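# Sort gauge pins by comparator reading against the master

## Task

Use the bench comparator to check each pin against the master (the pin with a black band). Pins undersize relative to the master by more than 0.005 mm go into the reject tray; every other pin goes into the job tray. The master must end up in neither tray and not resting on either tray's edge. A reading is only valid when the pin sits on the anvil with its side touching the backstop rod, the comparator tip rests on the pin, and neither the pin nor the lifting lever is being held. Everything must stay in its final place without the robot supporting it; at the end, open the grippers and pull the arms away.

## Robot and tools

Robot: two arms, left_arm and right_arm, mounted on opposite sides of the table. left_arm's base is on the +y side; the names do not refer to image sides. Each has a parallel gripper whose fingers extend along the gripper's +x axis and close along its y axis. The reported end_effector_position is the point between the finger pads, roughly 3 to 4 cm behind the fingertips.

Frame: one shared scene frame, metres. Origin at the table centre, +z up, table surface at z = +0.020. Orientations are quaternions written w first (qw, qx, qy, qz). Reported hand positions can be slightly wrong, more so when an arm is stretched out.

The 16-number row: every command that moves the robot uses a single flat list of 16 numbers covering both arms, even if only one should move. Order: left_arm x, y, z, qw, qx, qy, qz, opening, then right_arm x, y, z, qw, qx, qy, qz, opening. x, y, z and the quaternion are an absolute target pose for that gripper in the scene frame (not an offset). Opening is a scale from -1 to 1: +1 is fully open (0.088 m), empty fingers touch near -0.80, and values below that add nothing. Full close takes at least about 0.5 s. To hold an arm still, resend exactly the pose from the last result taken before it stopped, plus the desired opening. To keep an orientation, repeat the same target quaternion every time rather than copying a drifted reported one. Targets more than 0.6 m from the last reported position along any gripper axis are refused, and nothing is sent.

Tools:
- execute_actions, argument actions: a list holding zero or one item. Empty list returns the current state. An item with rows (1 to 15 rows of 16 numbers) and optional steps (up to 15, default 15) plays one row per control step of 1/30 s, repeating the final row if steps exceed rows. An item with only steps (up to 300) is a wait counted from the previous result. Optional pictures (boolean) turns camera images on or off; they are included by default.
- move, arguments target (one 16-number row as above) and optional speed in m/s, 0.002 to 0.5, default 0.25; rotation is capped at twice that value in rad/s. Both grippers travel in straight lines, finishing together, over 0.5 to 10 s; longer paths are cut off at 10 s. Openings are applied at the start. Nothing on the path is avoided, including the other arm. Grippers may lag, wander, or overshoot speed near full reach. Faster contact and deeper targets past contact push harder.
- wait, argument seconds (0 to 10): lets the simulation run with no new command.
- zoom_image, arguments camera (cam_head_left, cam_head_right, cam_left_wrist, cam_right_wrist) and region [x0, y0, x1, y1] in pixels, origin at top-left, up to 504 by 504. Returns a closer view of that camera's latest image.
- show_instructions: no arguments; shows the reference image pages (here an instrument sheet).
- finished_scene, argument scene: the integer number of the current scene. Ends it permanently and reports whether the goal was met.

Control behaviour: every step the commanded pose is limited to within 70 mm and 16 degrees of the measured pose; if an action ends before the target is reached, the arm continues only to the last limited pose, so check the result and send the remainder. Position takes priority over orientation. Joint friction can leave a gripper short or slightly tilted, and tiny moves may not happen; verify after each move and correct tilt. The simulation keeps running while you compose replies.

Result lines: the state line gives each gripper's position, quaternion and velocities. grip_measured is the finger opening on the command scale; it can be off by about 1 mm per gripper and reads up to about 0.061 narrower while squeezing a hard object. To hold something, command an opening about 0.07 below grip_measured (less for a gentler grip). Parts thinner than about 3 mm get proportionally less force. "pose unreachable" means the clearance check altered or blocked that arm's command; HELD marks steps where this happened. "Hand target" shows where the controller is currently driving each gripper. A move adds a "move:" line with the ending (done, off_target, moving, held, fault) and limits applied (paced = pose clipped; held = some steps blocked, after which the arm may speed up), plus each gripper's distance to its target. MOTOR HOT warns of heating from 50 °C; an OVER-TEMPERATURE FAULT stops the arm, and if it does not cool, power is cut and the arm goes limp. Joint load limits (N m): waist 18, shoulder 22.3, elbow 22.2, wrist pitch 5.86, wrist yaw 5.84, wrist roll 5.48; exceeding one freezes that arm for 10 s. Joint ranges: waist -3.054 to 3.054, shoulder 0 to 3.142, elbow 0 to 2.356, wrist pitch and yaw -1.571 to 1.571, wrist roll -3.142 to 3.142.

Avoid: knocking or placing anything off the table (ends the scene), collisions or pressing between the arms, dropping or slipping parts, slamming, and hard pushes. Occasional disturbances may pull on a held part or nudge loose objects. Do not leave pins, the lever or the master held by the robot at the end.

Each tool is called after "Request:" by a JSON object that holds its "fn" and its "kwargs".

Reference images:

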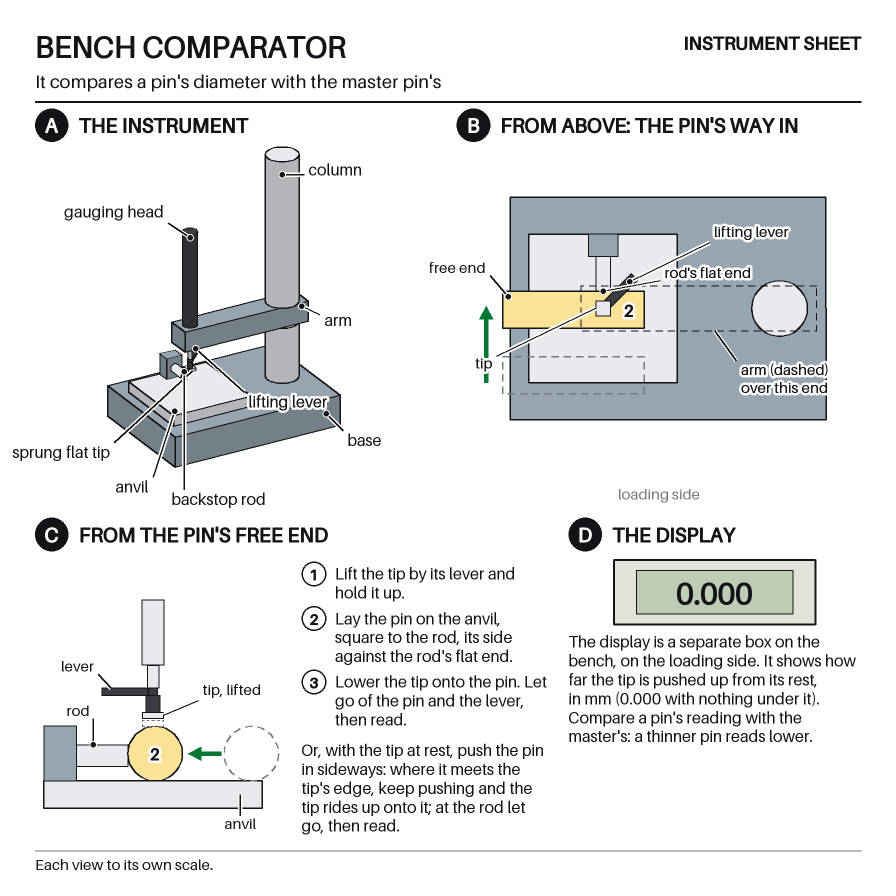

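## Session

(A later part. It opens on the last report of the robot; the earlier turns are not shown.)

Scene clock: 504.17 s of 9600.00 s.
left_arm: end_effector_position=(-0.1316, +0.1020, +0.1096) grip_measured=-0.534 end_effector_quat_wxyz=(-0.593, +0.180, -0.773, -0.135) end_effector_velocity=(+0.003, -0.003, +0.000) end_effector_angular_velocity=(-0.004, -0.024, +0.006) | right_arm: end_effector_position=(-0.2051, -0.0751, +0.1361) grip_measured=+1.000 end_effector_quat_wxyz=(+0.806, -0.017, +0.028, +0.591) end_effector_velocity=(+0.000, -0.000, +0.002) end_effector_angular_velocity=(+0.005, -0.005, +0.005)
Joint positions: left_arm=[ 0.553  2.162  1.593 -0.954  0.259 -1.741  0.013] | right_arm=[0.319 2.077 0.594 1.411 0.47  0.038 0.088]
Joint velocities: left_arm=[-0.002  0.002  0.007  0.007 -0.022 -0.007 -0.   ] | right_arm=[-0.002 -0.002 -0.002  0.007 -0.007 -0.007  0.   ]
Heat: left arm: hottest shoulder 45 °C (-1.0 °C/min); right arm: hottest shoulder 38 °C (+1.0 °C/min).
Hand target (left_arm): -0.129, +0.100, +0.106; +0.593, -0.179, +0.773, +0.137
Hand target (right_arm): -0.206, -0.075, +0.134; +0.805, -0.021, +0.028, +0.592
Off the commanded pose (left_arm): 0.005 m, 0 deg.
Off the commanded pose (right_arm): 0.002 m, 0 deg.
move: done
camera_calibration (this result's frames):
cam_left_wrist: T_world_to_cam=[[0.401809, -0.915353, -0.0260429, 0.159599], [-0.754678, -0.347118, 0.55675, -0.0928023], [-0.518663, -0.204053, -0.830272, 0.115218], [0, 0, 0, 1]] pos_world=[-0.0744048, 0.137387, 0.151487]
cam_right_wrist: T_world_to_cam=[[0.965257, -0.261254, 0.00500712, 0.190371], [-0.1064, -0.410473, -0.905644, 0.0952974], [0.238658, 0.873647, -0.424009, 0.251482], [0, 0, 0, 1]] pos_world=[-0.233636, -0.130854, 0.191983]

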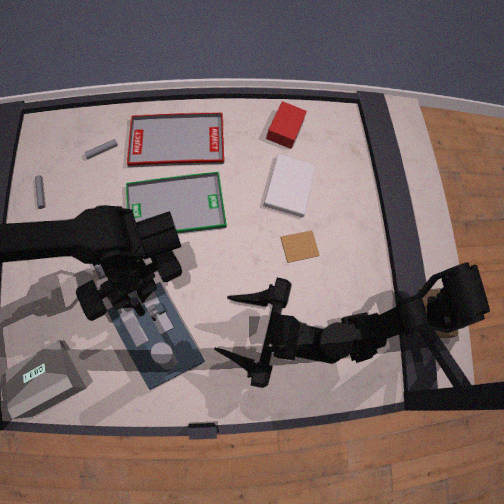

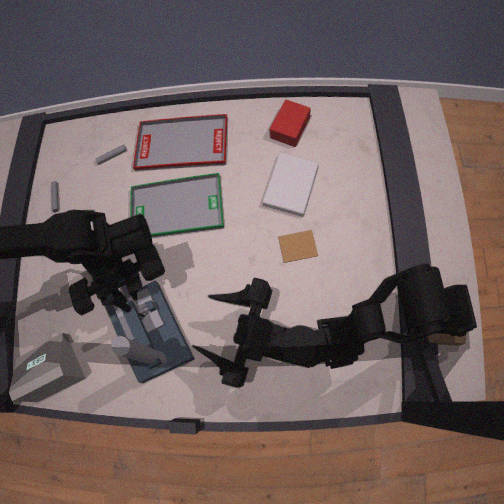

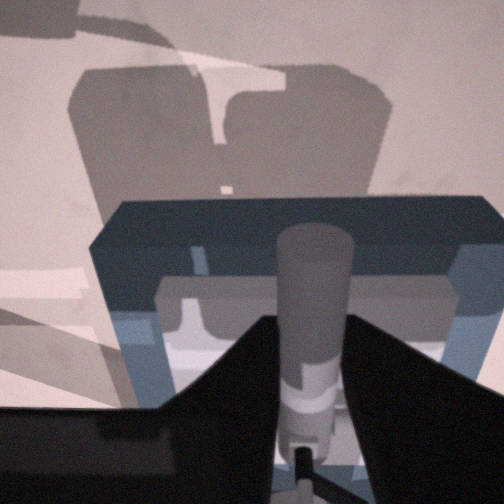

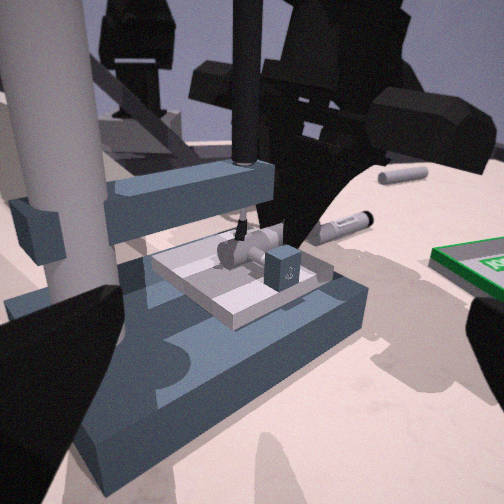

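Pin is under the tip and against the rod. Release and read.

Request:
{"fn": "move", "kwargs": {"target": [-0.1305, 0.1010, 0.1075, 0.5932, -0.1785, 0.7730, 0.1369, -0.15, -0.206, -0.075, 0.134, 0.8054, -0.0207, 0.0281, 0.5916, 1.0], "speed": 0.008}}

Request:
{"fn": "zoom_image", "kwargs": {"camera": "cam_head_left", "region": [10, 350, 60, 400]}}

Scene clock: 507.53 s of 9600.00 s.
left_arm: end_effector_position=(-0.1316, +0.1021, +0.1096) grip_measured=-0.153 end_effector_quat_wxyz=(-0.593, +0.179, -0.773, -0.135) end_effector_velocity=(-0.001, +0.005, +0.001) end_effector_angular_velocity=(+0.021, -0.017, -0.013) | right_arm: end_effector_position=(-0.2051, -0.0751, +0.1361) grip_measured=+1.000 end_effector_quat_wxyz=(+0.806, -0.017, +0.028, +0.591) end_effector_velocity=(-0.002, +0.000, -0.001) end_effector_angular_velocity=(-0.010, -0.007, +0.020)
Joint positions: left_arm=[ 0.553  2.162  1.593 -0.954  0.259 -1.74   0.032] | right_arm=[0.319 2.077 0.594 1.411 0.47  0.038 0.088]
Joint velocities: left_arm=[-0.007 -0.007 -0.002 -0.022 -0.022  0.007  0.   ] | right_arm=[-0.002 -0.002 -0.002 -0.007 -0.022 -0.007  0.   ]
Heat: left arm: hottest shoulder 45 °C (-1.0 °C/min); right arm: hottest shoulder 38 °C (+1.0 °C/min).
Hand target (left_arm): -0.131, +0.101, +0.107; +0.593, -0.178, +0.773, +0.137
Hand target (right_arm): -0.206, -0.075, +0.134; +0.805, -0.021, +0.028, +0.592
Off the commanded pose (left_arm): 0.003 m, 0 deg.
Off the commanded pose (right_arm): 0.002 m, 0 deg.
move: done
camera_calibration (this result's frames):
cam_left_wrist: T_world_to_cam=[[0.401467, -0.915484, -0.0267008, 0.159716], [-0.754709, -0.347198, 0.556658, -0.0927434], [-0.518882, -0.203329, -0.830313, 0.115071], [0, 0, 0, 1]] pos_world=[-0.074407, 0.137414, 0.151435]
cam_right_wrist: T_world_to_cam=[[0.965257, -0.261254, 0.00500712, 0.190371], [-0.1064, -0.410473, -0.905644, 0.0952974], [0.238658, 0.873647, -0.424009, 0.251482], [0, 0, 0, 1]] pos_world=[-0.233636, -0.130854, 0.191983]

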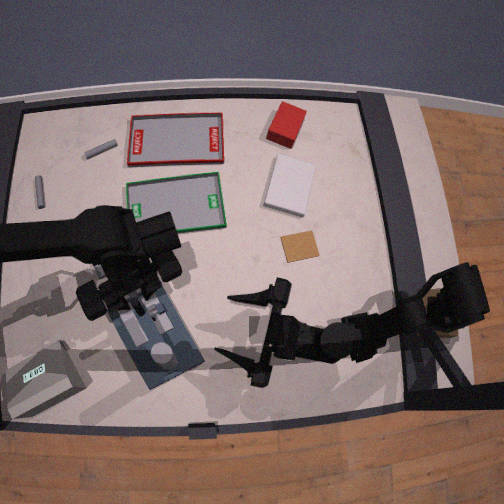

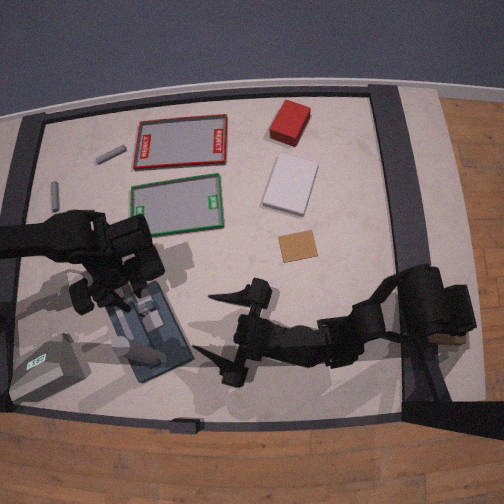

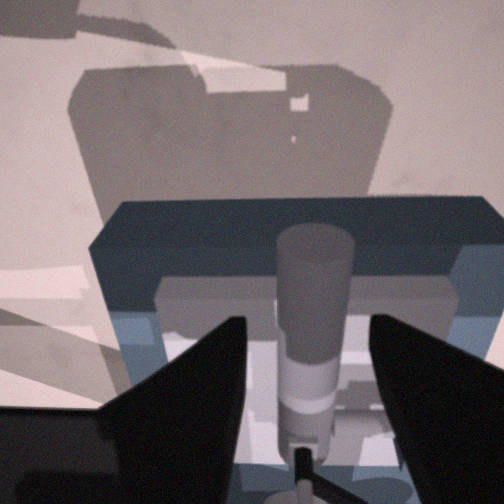

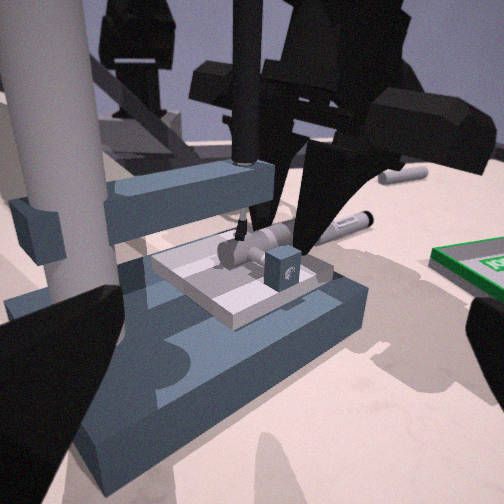

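Region (10, 350, 60, 400) of cam_head_left's 504x504 image, scaled by 10.080, with more detail than that image has.

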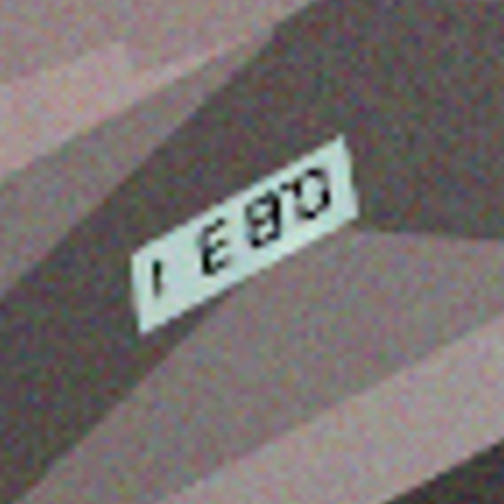

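Request:
{"fn": "zoom_image", "kwargs": {"camera": "cam_left_wrist", "region": [240, 380, 400, 504]}}

Request:
{"fn": "zoom_image", "kwargs": {"camera": "cam_head_right", "region": [10, 335, 60, 385]}}

Region (240, 380, 400, 504) of cam_left_wrist's 504x504 image, scaled by 3.150, with more detail than that image has; it fills the top 391 rows of this view, and the rest is white.

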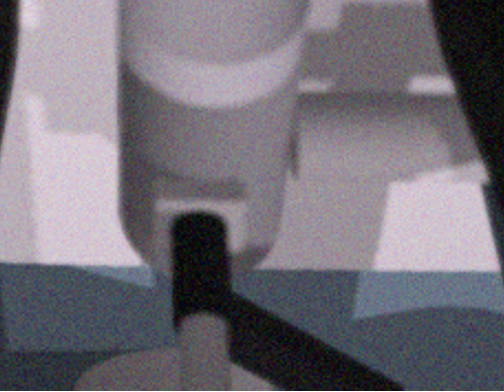

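Region (10, 335, 60, 385) of cam_head_right's 504x504 image, scaled by 10.080, with more detail than that image has.

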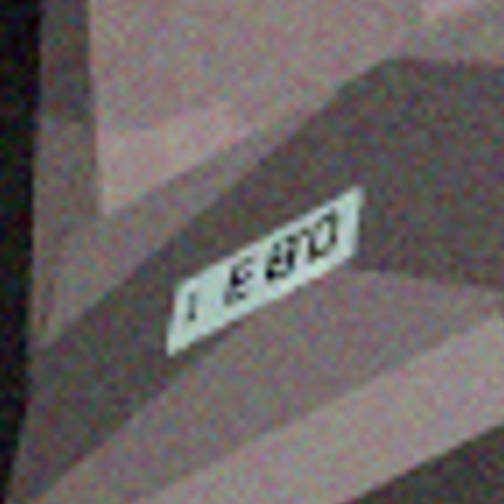

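Request:
{"fn": "move", "kwargs": {"target": [-0.1310, 0.1015, 0.1075, 0.5932, -0.1785, 0.7730, 0.1369, -0.62, -0.206, -0.075, 0.134, 0.8054, -0.0207, 0.0281, 0.5916, 1.0], "speed": 0.008}}

Request:
{"fn": "move", "kwargs": {"target": [-0.098, 0.124, 0.113, 0.5932, -0.1785, 0.7730, 0.1369, -0.62, -0.206, -0.075, 0.134, 0.8054, -0.0207, 0.0281, 0.5916, 1.0], "speed": 0.02}}

Scene clock: 523.57 s of 9600.00 s.
left_arm: end_effector_position=(-0.1317, +0.1022, +0.1096) grip_measured=-0.537 end_effector_quat_wxyz=(-0.593, +0.179, -0.773, -0.135) end_effector_velocity=(-0.004, +0.005, +0.000) end_effector_angular_velocity=(+0.024, +0.016, +0.018) | right_arm: end_effector_position=(-0.2051, -0.0751, +0.1361) grip_measured=+1.000 end_effector_quat_wxyz=(+0.806, -0.017, +0.028, +0.591) end_effector_velocity=(+0.004, -0.002, -0.004) end_effector_angular_velocity=(-0.024, -0.012, -0.024)
Joint positions: left_arm=[ 0.553  2.162  1.593 -0.955  0.259 -1.74   0.013] | right_arm=[0.319 2.077 0.594 1.411 0.47  0.038 0.088]
Joint velocities: left_arm=[-0.002 -0.002 -0.002 -0.022  0.007 -0.022 -0.   ] | right_arm=[-0.002 -0.002 -0.002 -0.022  0.022 -0.007  0.   ]
Heat: left arm: hottest shoulder 46 °C (+2.0 °C/min); right arm: hottest shoulder 38 °C (+1.0 °C/min).
Hand target (left_arm): -0.131, +0.101, +0.108; +0.593, -0.179, +0.773, +0.137
Hand target (right_arm): -0.206, -0.075, +0.134; +0.805, -0.021, +0.028, +0.592
Off the commanded pose (left_arm): 0.002 m, 0 deg.
Off the commanded pose (right_arm): 0.002 m, 0 deg.
After step 90, 12.30 s passed at rest.
move: done
camera_calibration (this result's frames):
cam_left_wrist: T_world_to_cam=[[0.401465, -0.915474, -0.0270792, 0.159837], [-0.754648, -0.347402, 0.556613, -0.092698], [-0.518972, -0.203025, -0.830331, 0.11503], [0, 0, 0, 1]] pos_world=[-0.0744256, 0.137477, 0.151438]
cam_right_wrist: T_world_to_cam=[[0.965257, -0.261254, 0.00500712, 0.190371], [-0.1064, -0.410473, -0.905644, 0.0952974], [0.238658, 0.873647, -0.424009, 0.251482], [0, 0, 0, 1]] pos_world=[-0.233636, -0.130854, 0.191983]

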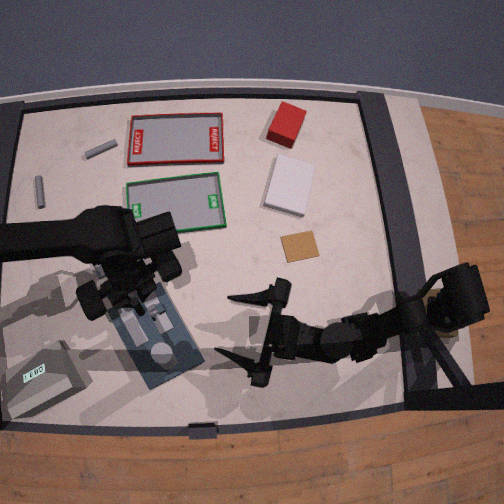

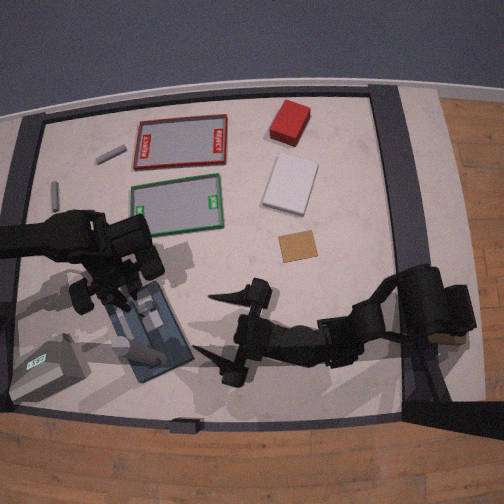

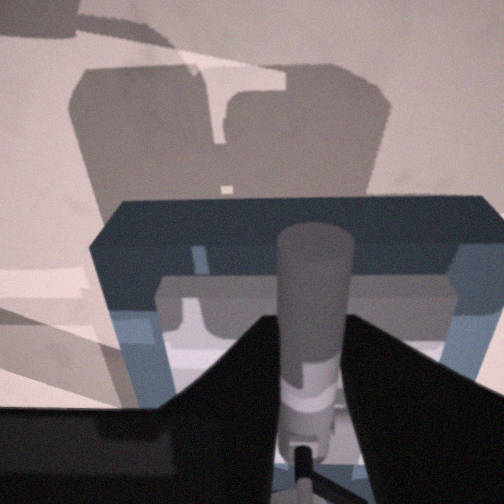

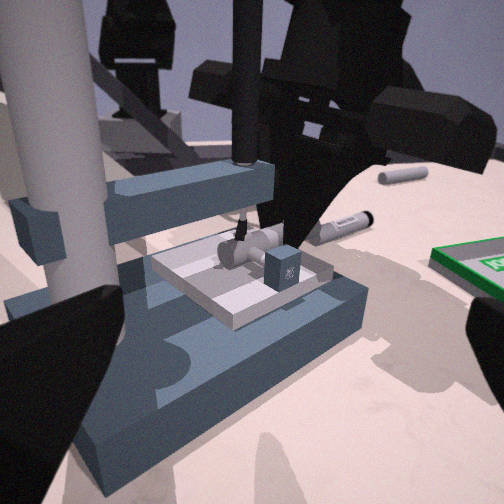

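Scene clock: 525.83 s of 9600.00 s.
left_arm: end_effector_position=(-0.0981, +0.1206, +0.1098) grip_measured=-0.537 end_effector_quat_wxyz=(-0.593, +0.179, -0.773, -0.138) end_effector_velocity=(+0.003, +0.003, -0.001) end_effector_angular_velocity=(+0.017, -0.017, +0.010) | right_arm: end_effector_position=(-0.2051, -0.0751, +0.1361) grip_measured=+1.000 end_effector_quat_wxyz=(+0.806, -0.017, +0.028, +0.591) end_effector_velocity=(+0.000, -0.000, -0.001) end_effector_angular_velocity=(-0.014, -0.022, +0.006)
Joint positions: left_arm=[ 0.646  2.148  1.571 -0.976  0.262 -1.646  0.013] | right_arm=[0.319 2.077 0.594 1.411 0.47  0.038 0.088]
Joint velocities: left_arm=[ 0.002 -0.002 -0.002 -0.007 -0.022 -0.007 -0.   ] | right_arm=[-0.002 -0.002 -0.002 -0.007 -0.007 -0.022  0.   ]
Heat: left arm: hottest shoulder 46 °C (+2.0 °C/min); right arm: hottest shoulder 38 °C (+1.0 °C/min).
Hand target (left_arm): -0.098, +0.124, +0.113; +0.593, -0.178, +0.773, +0.137
Hand target (right_arm): -0.206, -0.075, +0.134; +0.805, -0.021, +0.028, +0.592
Off the commanded pose (left_arm): 0.005 m, 0 deg.
Off the commanded pose (right_arm): 0.002 m, 0 deg.
move: done
camera_calibration (this result's frames):
cam_left_wrist: T_world_to_cam=[[0.40321, -0.914555, -0.0318078, 0.163873], [-0.752837, -0.351271, 0.556637, -0.0604705], [-0.520248, -0.200495, -0.830147, 0.135912], [0, 0, 0, 1]] pos_world=[-0.0408915, 0.155879, 0.1517]
cam_right_wrist: T_world_to_cam=[[0.965257, -0.261254, 0.00500712, 0.190371], [-0.1064, -0.410473, -0.905644, 0.0952974], [0.238658, 0.873647, -0.424009, 0.251482], [0, 0, 0, 1]] pos_world=[-0.233636, -0.130854, 0.191983]

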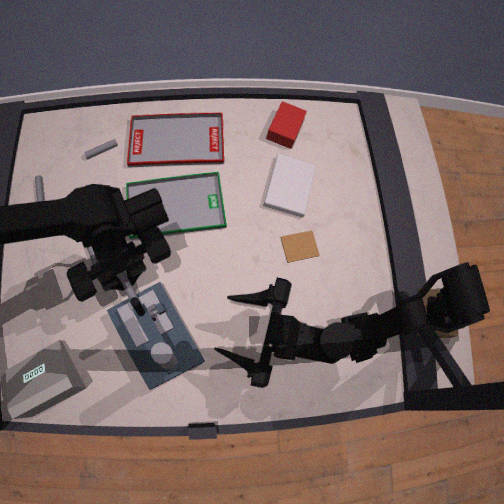

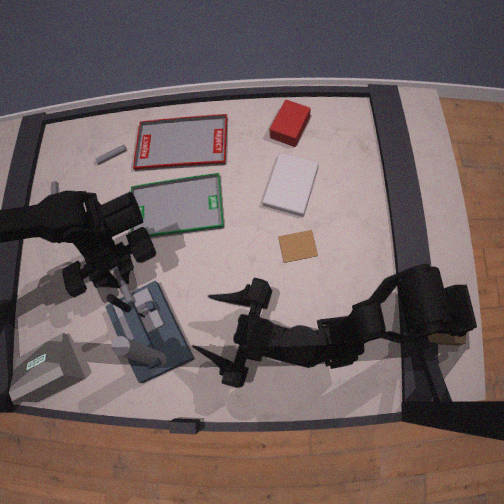

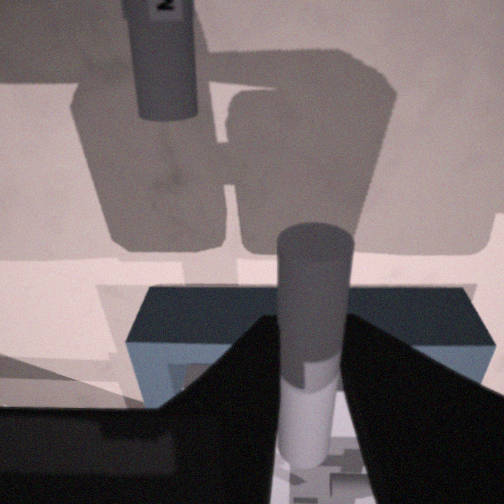

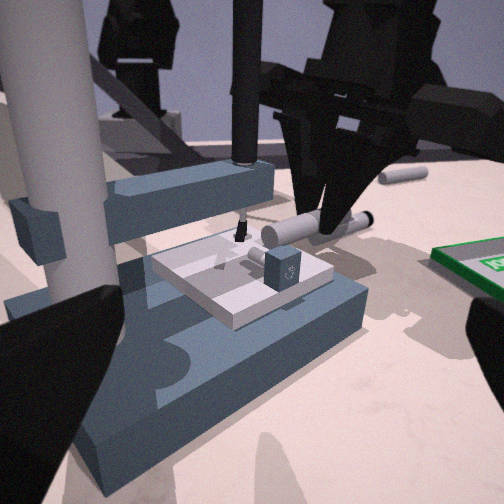

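Request:
{"fn": "move", "kwargs": {"target": [0.084, 0.062, 0.135, 0.6077, -0.1600, 0.7720, -0.0956, -0.62, -0.206, -0.075, 0.134, 0.8054, -0.0207, 0.0281, 0.5916, 1.0], "speed": 0.1}}

Scene clock: 537.87 s of 9600.00 s.
left_arm: end_effector_position=(+0.0817, +0.0664, +0.1384) grip_measured=-0.537 end_effector_quat_wxyz=(-0.615, +0.173, -0.763, +0.099) end_effector_velocity=(-0.001, -0.004, +0.001) end_effector_angular_velocity=(-0.006, -0.016, -0.013) | right_arm: end_effector_position=(-0.2051, -0.0751, +0.1361) grip_measured=+1.000 end_effector_quat_wxyz=(+0.806, -0.017, +0.028, +0.591) end_effector_velocity=(+0.000, -0.001, -0.004) end_effector_angular_velocity=(-0.020, +0.004, +0.004)
Joint positions: left_arm=[ 0.958  2.55   2.345 -1.171  0.399 -1.023  0.013] | right_arm=[0.319 2.077 0.594 1.411 0.47  0.038 0.088]
Joint velocities: left_arm=[-0.007  0.002  0.007  0.007 -0.007  0.007  0.   ] | right_arm=[-0.002 -0.002 -0.002 -0.022 -0.007  0.007  0.   ]
Heat: left arm: hottest shoulder 50 °C (+5.0 °C/min); right arm: hottest shoulder 38 °C (+1.0 °C/min). Fold the left arm in close to its base before you think long.
Hand target (left_arm): +0.083, +0.064, +0.135; +0.614, -0.174, +0.763, -0.103
Hand target (right_arm): -0.206, -0.075, +0.134; +0.805, -0.021, +0.028, +0.592
Off the commanded pose (left_arm): 0.006 m, 2 deg.
Off the commanded pose (right_arm): 0.002 m, 0 deg.
MOTOR HOT: a motor of the left arm reached 50 °C. Now the hottest motor of the left arm, joint 2 (shoulder), reports 50 °C. The temperature limit of the motors' drives, at which the controller stops that arm, is 95 °C. To cool a motor, set the load down, stop pushing, or move to a pose that needs little force.
joint sent to its limit (left arm) — the command would take joint 3 (elbow) past its upper limit, so that joint was sent only as far as its limit.
After step 90, 6.30 s passed at rest.
move: done
camera_calibration (this result's frames):
cam_left_wrist: T_world_to_cam=[[0.105774, -0.93643, 0.334532, 0.0176464], [-0.863604, 0.0802657, 0.497741, 0.0285005], [-0.492951, -0.341551, -0.800214, 0.245395], [0, 0, 0, 1]] pos_world=[0.143714, 0.0980518, 0.176279]
cam_right_wrist: T_world_to_cam=[[0.965257, -0.261254, 0.00500712, 0.190371], [-0.1064, -0.410473, -0.905644, 0.0952974], [0.238658, 0.873647, -0.424009, 0.251482], [0, 0, 0, 1]] pos_world=[-0.233636, -0.130854, 0.191983]

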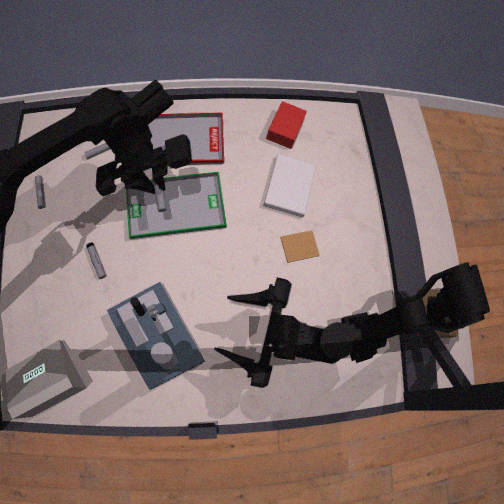

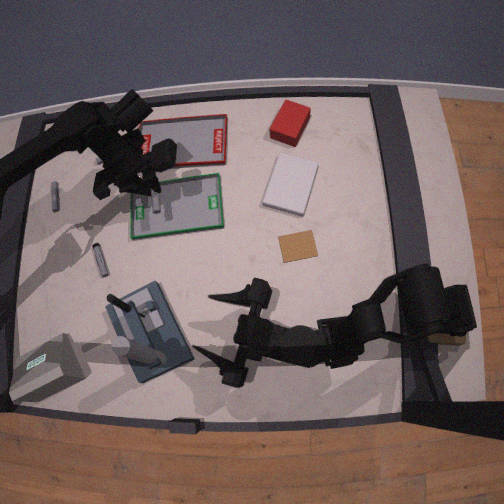

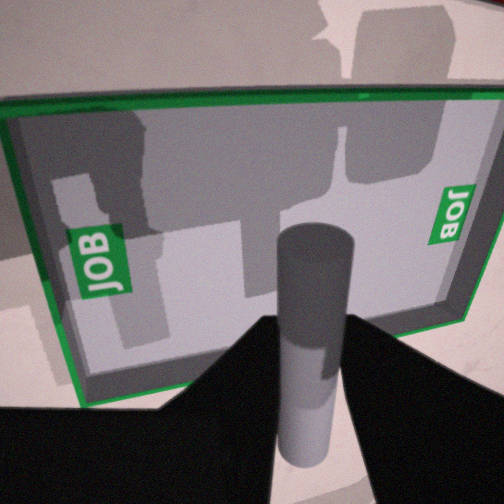

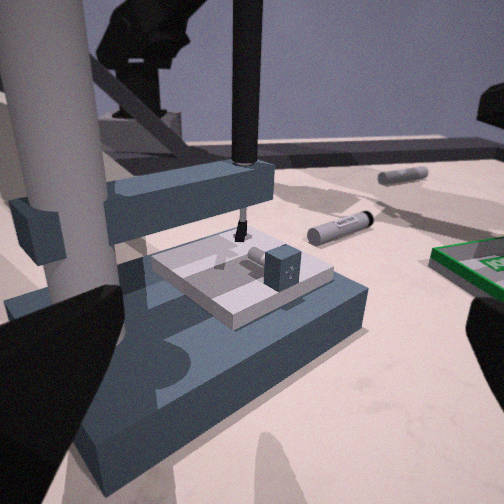

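Request:
{"fn": "move", "kwargs": {"target": [0.079, 0.088, 0.092, 0.6077, -0.1600, 0.7720, -0.0956, -0.62, -0.206, -0.075, 0.134, 0.8054, -0.0207, 0.0281, 0.5916, 1.0], "speed": 0.05}}

Scene clock: 544.30 s of 9600.00 s.
left_arm: end_effector_position=(+0.0788, +0.0873, +0.0840) grip_measured=-0.537 end_effector_quat_wxyz=(-0.606, +0.156, -0.775, +0.089) end_effector_velocity=(-0.000, +0.000, +0.002) end_effector_angular_velocity=(+0.001, -0.008, +0.005) | right_arm: end_effector_position=(-0.2051, -0.0751, +0.1361) grip_measured=+1.000 end_effector_quat_wxyz=(+0.806, -0.017, +0.028, +0.591) end_effector_velocity=(-0.002, +0.000, -0.004) end_effector_angular_velocity=(-0.024, -0.009, +0.020)
Joint positions: left_arm=[ 0.981  2.535  2.108 -1.011  0.404 -0.978  0.013] | right_arm=[0.319 2.077 0.594 1.411 0.47  0.038 0.088]
Joint velocities: left_arm=[-0.002 -0.012 -0.012  0.007 -0.007 -0.007 -0.   ] | right_arm=[-0.002 -0.002 -0.002 -0.022 -0.022 -0.007  0.   ]
Heat: left arm: hottest shoulder 51 °C (+6.0 °C/min); right arm: hottest shoulder 38 °C (+1.0 °C/min). Fold the left arm in close to its base before you think long.
Hand target (left_arm): +0.079, +0.088, +0.092; +0.608, -0.160, +0.772, -0.095
Hand target (right_arm): -0.206, -0.075, +0.134; +0.805, -0.021, +0.028, +0.592
Off the commanded pose (left_arm): 0.008 m, 1 deg.
Off the commanded pose (right_arm): 0.002 m, 0 deg.
MOTOR HOT: still on. Now the hottest motor of the left arm, joint 2 (shoulder), reports 51 °C; a drive's own limit is 95 °C.
After step 90, 2.07 s passed at rest.
move: done
camera_calibration (this result's frames):
cam_left_wrist: T_world_to_cam=[[0.0964196, -0.949617, 0.298213, 0.0606737], [-0.848114, 0.0784335, 0.523977, 0.0480631], [-0.520967, -0.30344, -0.797821, 0.206217], [0, 0, 0, 1]] pos_world=[0.142345, 0.116421, 0.121246]
cam_right_wrist: T_world_to_cam=[[0.965257, -0.261254, 0.00500712, 0.190371], [-0.1064, -0.410473, -0.905644, 0.0952974], [0.238658, 0.873647, -0.424009, 0.251482], [0, 0, 0, 1]] pos_world=[-0.233636, -0.130854, 0.191983]

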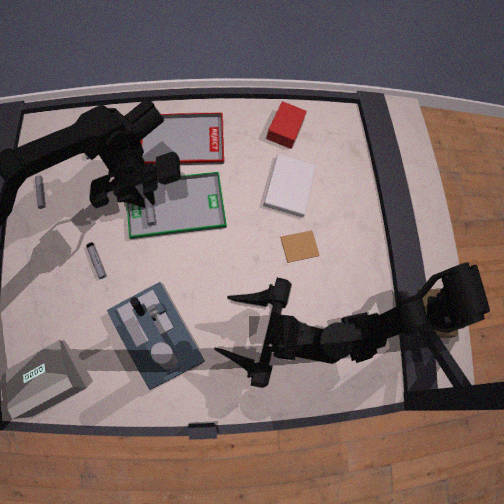

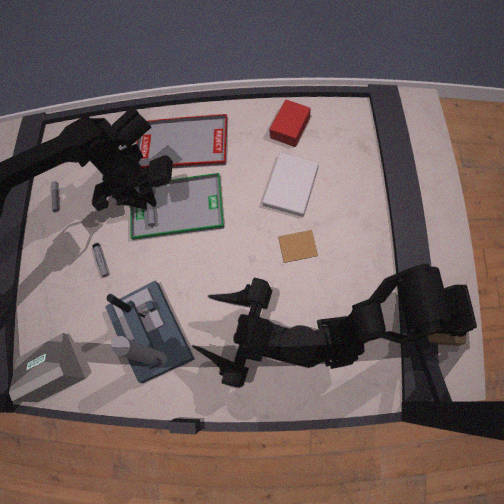

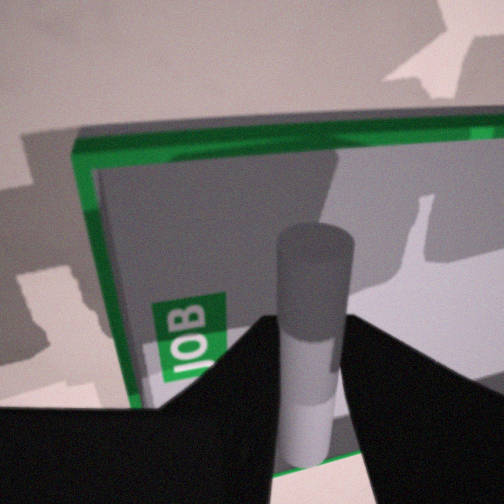

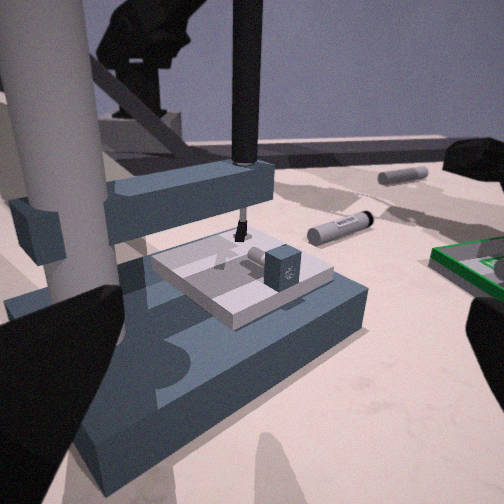

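Request:
{"fn": "move", "kwargs": {"target": [0.080, 0.089, 0.086, 0.6077, -0.1600, 0.7720, -0.0956, -0.62, -0.206, -0.075, 0.134, 0.8054, -0.0207, 0.0281, 0.5916, 1.0], "speed": 0.012}}

Request:
{"fn": "zoom_image", "kwargs": {"camera": "cam_head_left", "region": [100, 160, 200, 250]}}

Scene clock: 550.77 s of 9600.00 s.
left_arm: end_effector_position=(+0.0799, +0.0883, +0.0804) grip_measured=-0.537 end_effector_quat_wxyz=(-0.607, +0.157, -0.774, +0.090) end_effector_velocity=(-0.002, -0.005, +0.000) end_effector_angular_velocity=(-0.016, -0.003, -0.002) | right_arm: end_effector_position=(-0.2051, -0.0751, +0.1361) grip_measured=+1.000 end_effector_quat_wxyz=(+0.806, -0.017, +0.028, +0.591) end_effector_velocity=(-0.000, +0.001, +0.003) end_effector_angular_velocity=(+0.010, -0.004, +0.005)
Joint positions: left_arm=[ 0.984  2.534  2.09  -0.991  0.404 -0.975  0.013] | right_arm=[0.319 2.077 0.594 1.411 0.47  0.038 0.088]
Joint velocities: left_arm=[-0.007 -0.002 -0.007  0.022  0.007 -0.007 -0.   ] | right_arm=[-0.002 -0.002  0.002  0.007 -0.007 -0.007  0.   ]
Heat: left arm: hottest shoulder 55 °C (+11.3 °C/min); right arm: hottest shoulder 38 °C (+0.0 °C/min). Fold the left arm in close to its base before you think long.
Hand target (left_arm): +0.080, +0.089, +0.086; +0.608, -0.160, +0.772, -0.096
Hand target (right_arm): -0.206, -0.075, +0.134; +0.805, -0.021, +0.028, +0.592
Off the commanded pose (left_arm): 0.006 m, 1 deg.
Off the commanded pose (right_arm): 0.002 m, 0 deg.
MOTOR HOT: still on. Now the hottest motor of the left arm, joint 2 (shoulder), reports 55 °C; a drive's own limit is 95 °C.
After step 90, 2.60 s passed at rest.
move: done
camera_calibration (this result's frames):
cam_left_wrist: T_world_to_cam=[[0.095637, -0.948463, 0.302111, 0.0622886], [-0.849856, 0.0802183, 0.520874, 0.0510185], [-0.518265, -0.306566, -0.798385, 0.204334], [0, 0, 0, 1]] pos_world=[0.1433, 0.117628, 0.117745]
cam_right_wrist: T_world_to_cam=[[0.965257, -0.261254, 0.00500712, 0.190371], [-0.1064, -0.410473, -0.905644, 0.0952974], [0.238658, 0.873647, -0.424009, 0.251482], [0, 0, 0, 1]] pos_world=[-0.233636, -0.130854, 0.191983]

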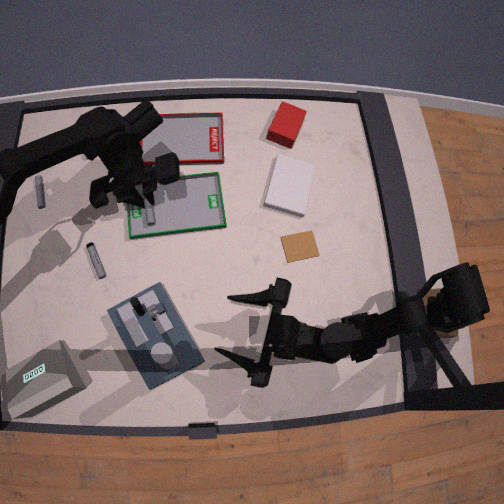

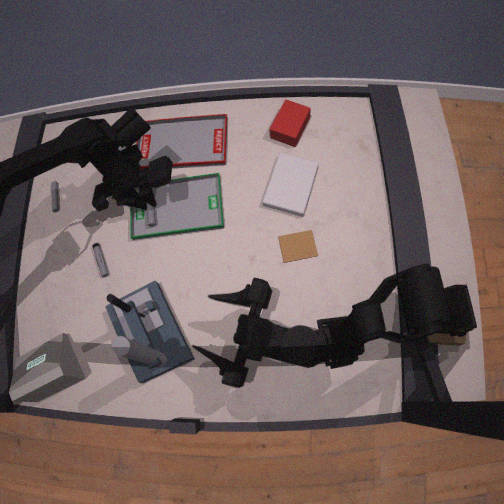

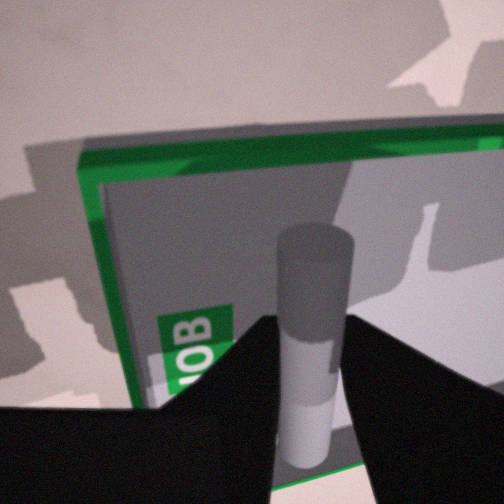

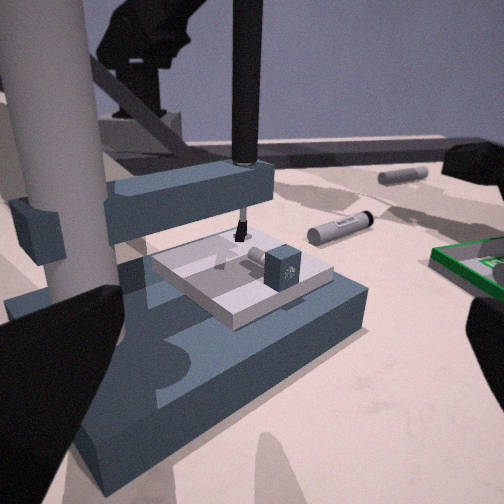

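Region (100, 160, 200, 250) of cam_head_left's 504x504 image, scaled by 5.040, with more detail than that image has; it fills the top 454 rows of this view, and the rest is white.

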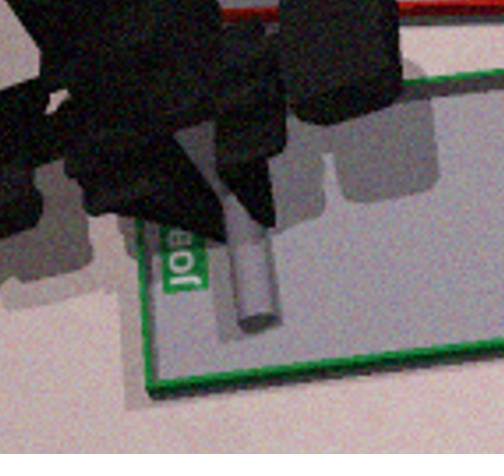

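Request:
{"fn": "move", "kwargs": {"target": [0.080, 0.0895, 0.081, 0.6077, -0.1600, 0.7720, -0.0956, -0.62, -0.206, -0.075, 0.134, 0.8054, -0.0207, 0.0281, 0.5916, 1.0], "speed": 0.012}}

Request:
{"fn": "move", "kwargs": {"target": [0.080, 0.0895, 0.081, 0.6077, -0.1600, 0.7720, -0.0956, -0.30, -0.206, -0.075, 0.134, 0.8054, -0.0207, 0.0281, 0.5916, 1.0], "speed": 0.012}}

Scene clock: 554.57 s of 9600.00 s.
left_arm: end_effector_position=(+0.0801, +0.0880, +0.0776) grip_measured=-0.537 end_effector_quat_wxyz=(-0.608, +0.158, -0.773, +0.092) end_effector_velocity=(-0.000, +0.000, -0.001) end_effector_angular_velocity=(+0.008, +0.001, +0.019) | right_arm: end_effector_position=(-0.2051, -0.0751, +0.1361) grip_measured=+1.000 end_effector_quat_wxyz=(+0.806, -0.017, +0.028, +0.591) end_effector_velocity=(+0.000, -0.000, -0.001) end_effector_angular_velocity=(-0.010, -0.008, +0.005)
Joint positions: left_arm=[ 0.984  2.534  2.078 -0.974  0.405 -0.974  0.013] | right_arm=[0.319 2.077 0.594 1.411 0.47  0.038 0.088]
Joint velocities: left_arm=[-0.002 -0.002 -0.007  0.007 -0.007 -0.022 -0.   ] | right_arm=[-0.002 -0.002 -0.002 -0.007 -0.007 -0.007  0.   ]
Heat: left arm: hottest shoulder 57 °C (+13.2 °C/min); right arm: hottest shoulder 38 °C (+0.0 °C/min). Fold the left arm in close to its base before you think long.
Hand target (left_arm): +0.080, +0.089, +0.081; +0.608, -0.160, +0.772, -0.096
Hand target (right_arm): -0.206, -0.075, +0.134; +0.805, -0.021, +0.028, +0.592
Off the commanded pose (left_arm): 0.004 m, 0 deg.
Off the commanded pose (right_arm): 0.002 m, 0 deg.
MOTOR HOT: still on. Now the hottest motor of the left arm, joint 2 (shoulder), reports 57 °C; a drive's own limit is 95 °C.
After step 90, 0.10 s passed at rest.
move: done
camera_calibration (this result's frames):
cam_left_wrist: T_world_to_cam=[[0.0943704, -0.947097, 0.30676, 0.0624782], [-0.851217, 0.083027, 0.518205, 0.0528083], [-0.516259, -0.310022, -0.79835, 0.202302], [0, 0, 0, 1]] pos_world=[0.143495, 0.117506, 0.114976]
cam_right_wrist: T_world_to_cam=[[0.965257, -0.261254, 0.00500712, 0.190371], [-0.1064, -0.410473, -0.905644, 0.0952974], [0.238658, 0.873647, -0.424009, 0.251482], [0, 0, 0, 1]] pos_world=[-0.233636, -0.130854, 0.191983]

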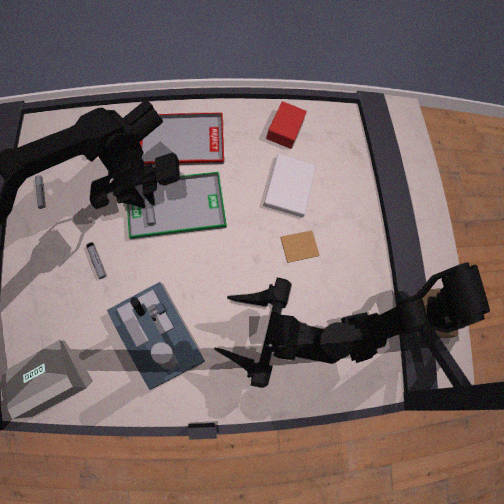

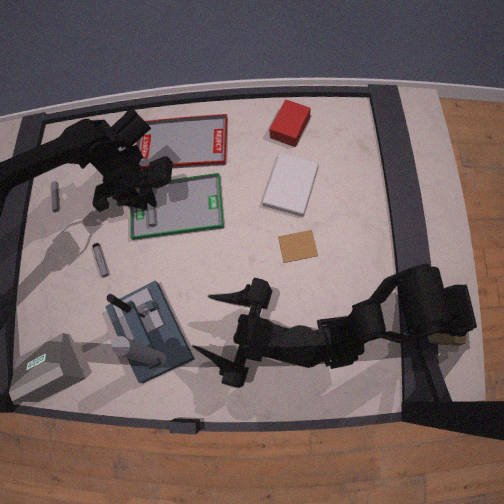

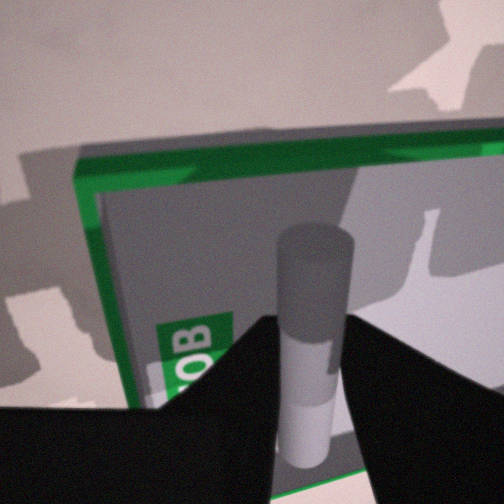

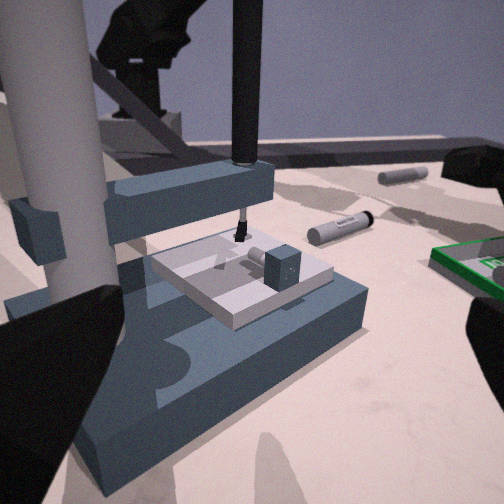

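Scene clock: 555.27 s of 9600.00 s.
left_arm: end_effector_position=(+0.0803, +0.0875, +0.0783) grip_measured=-0.303 end_effector_quat_wxyz=(-0.607, +0.160, -0.773, +0.094) end_effector_velocity=(+0.003, +0.002, -0.003) end_effector_angular_velocity=(+0.024, -0.026, +0.009) | right_arm: end_effector_position=(-0.2051, -0.0751, +0.1361) grip_measured=+1.000 end_effector_quat_wxyz=(+0.806, -0.017, +0.028, +0.591) end_effector_velocity=(+0.002, -0.000, -0.001) end_effector_angular_velocity=(-0.010, -0.008, +0.000)
Joint positions: left_arm=[ 0.985  2.533  2.078 -0.972  0.408 -0.974  0.024] | right_arm=[0.319 2.077 0.594 1.411 0.47  0.038 0.088]
Joint velocities: left_arm=[-0.002 -0.002 -0.007  0.007 -0.037 -0.007  0.   ] | right_arm=[-0.007 -0.002 -0.002 -0.007 -0.007 -0.007  0.   ]
Heat: left arm: hottest shoulder 58 °C (+14.0 °C/min); right arm: hottest shoulder 38 °C (+0.0 °C/min). Fold the left arm in close to its base before you think long.
Hand target (left_arm): +0.080, +0.090, +0.081; +0.608, -0.160, +0.772, -0.096
Hand target (right_arm): -0.206, -0.075, +0.134; +0.805, -0.021, +0.028, +0.592
Off the commanded pose (left_arm): 0.003 m, 0 deg.
Off the commanded pose (right_arm): 0.002 m, 0 deg.
MOTOR HOT: still on. Now the hottest motor of the left arm, joint 2 (shoulder), reports 58 °C; a drive's own limit is 95 °C.
move: done
camera_calibration (this result's frames):
cam_left_wrist: T_world_to_cam=[[0.0944775, -0.945867, 0.310498, 0.061395], [-0.850951, 0.0851439, 0.518298, 0.0524374], [-0.516678, -0.313186, -0.796843, 0.202899], [0, 0, 0, 1]] pos_world=[0.143655, 0.117152, 0.115437]
cam_right_wrist: T_world_to_cam=[[0.965257, -0.261254, 0.00500712, 0.190371], [-0.1064, -0.410473, -0.905644, 0.0952974], [0.238658, 0.873647, -0.424009, 0.251482], [0, 0, 0, 1]] pos_world=[-0.233636, -0.130854, 0.191983]

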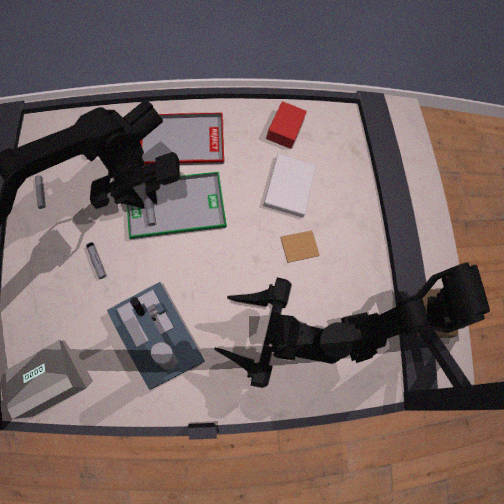

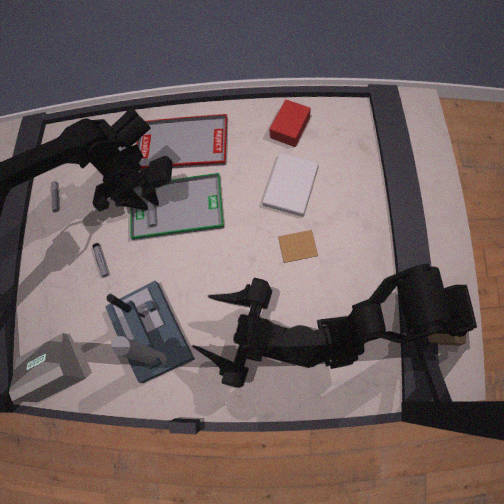

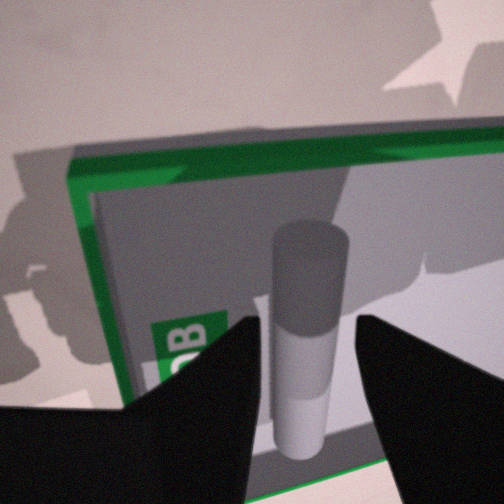

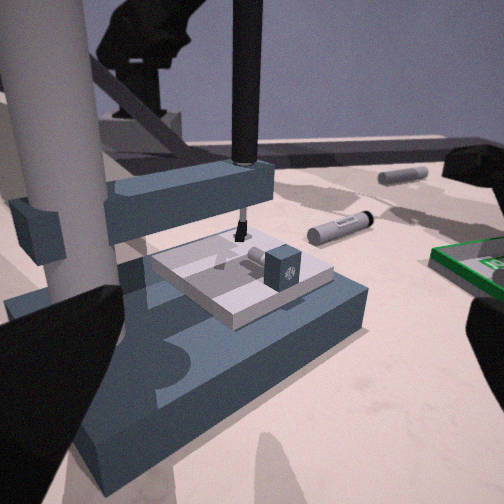

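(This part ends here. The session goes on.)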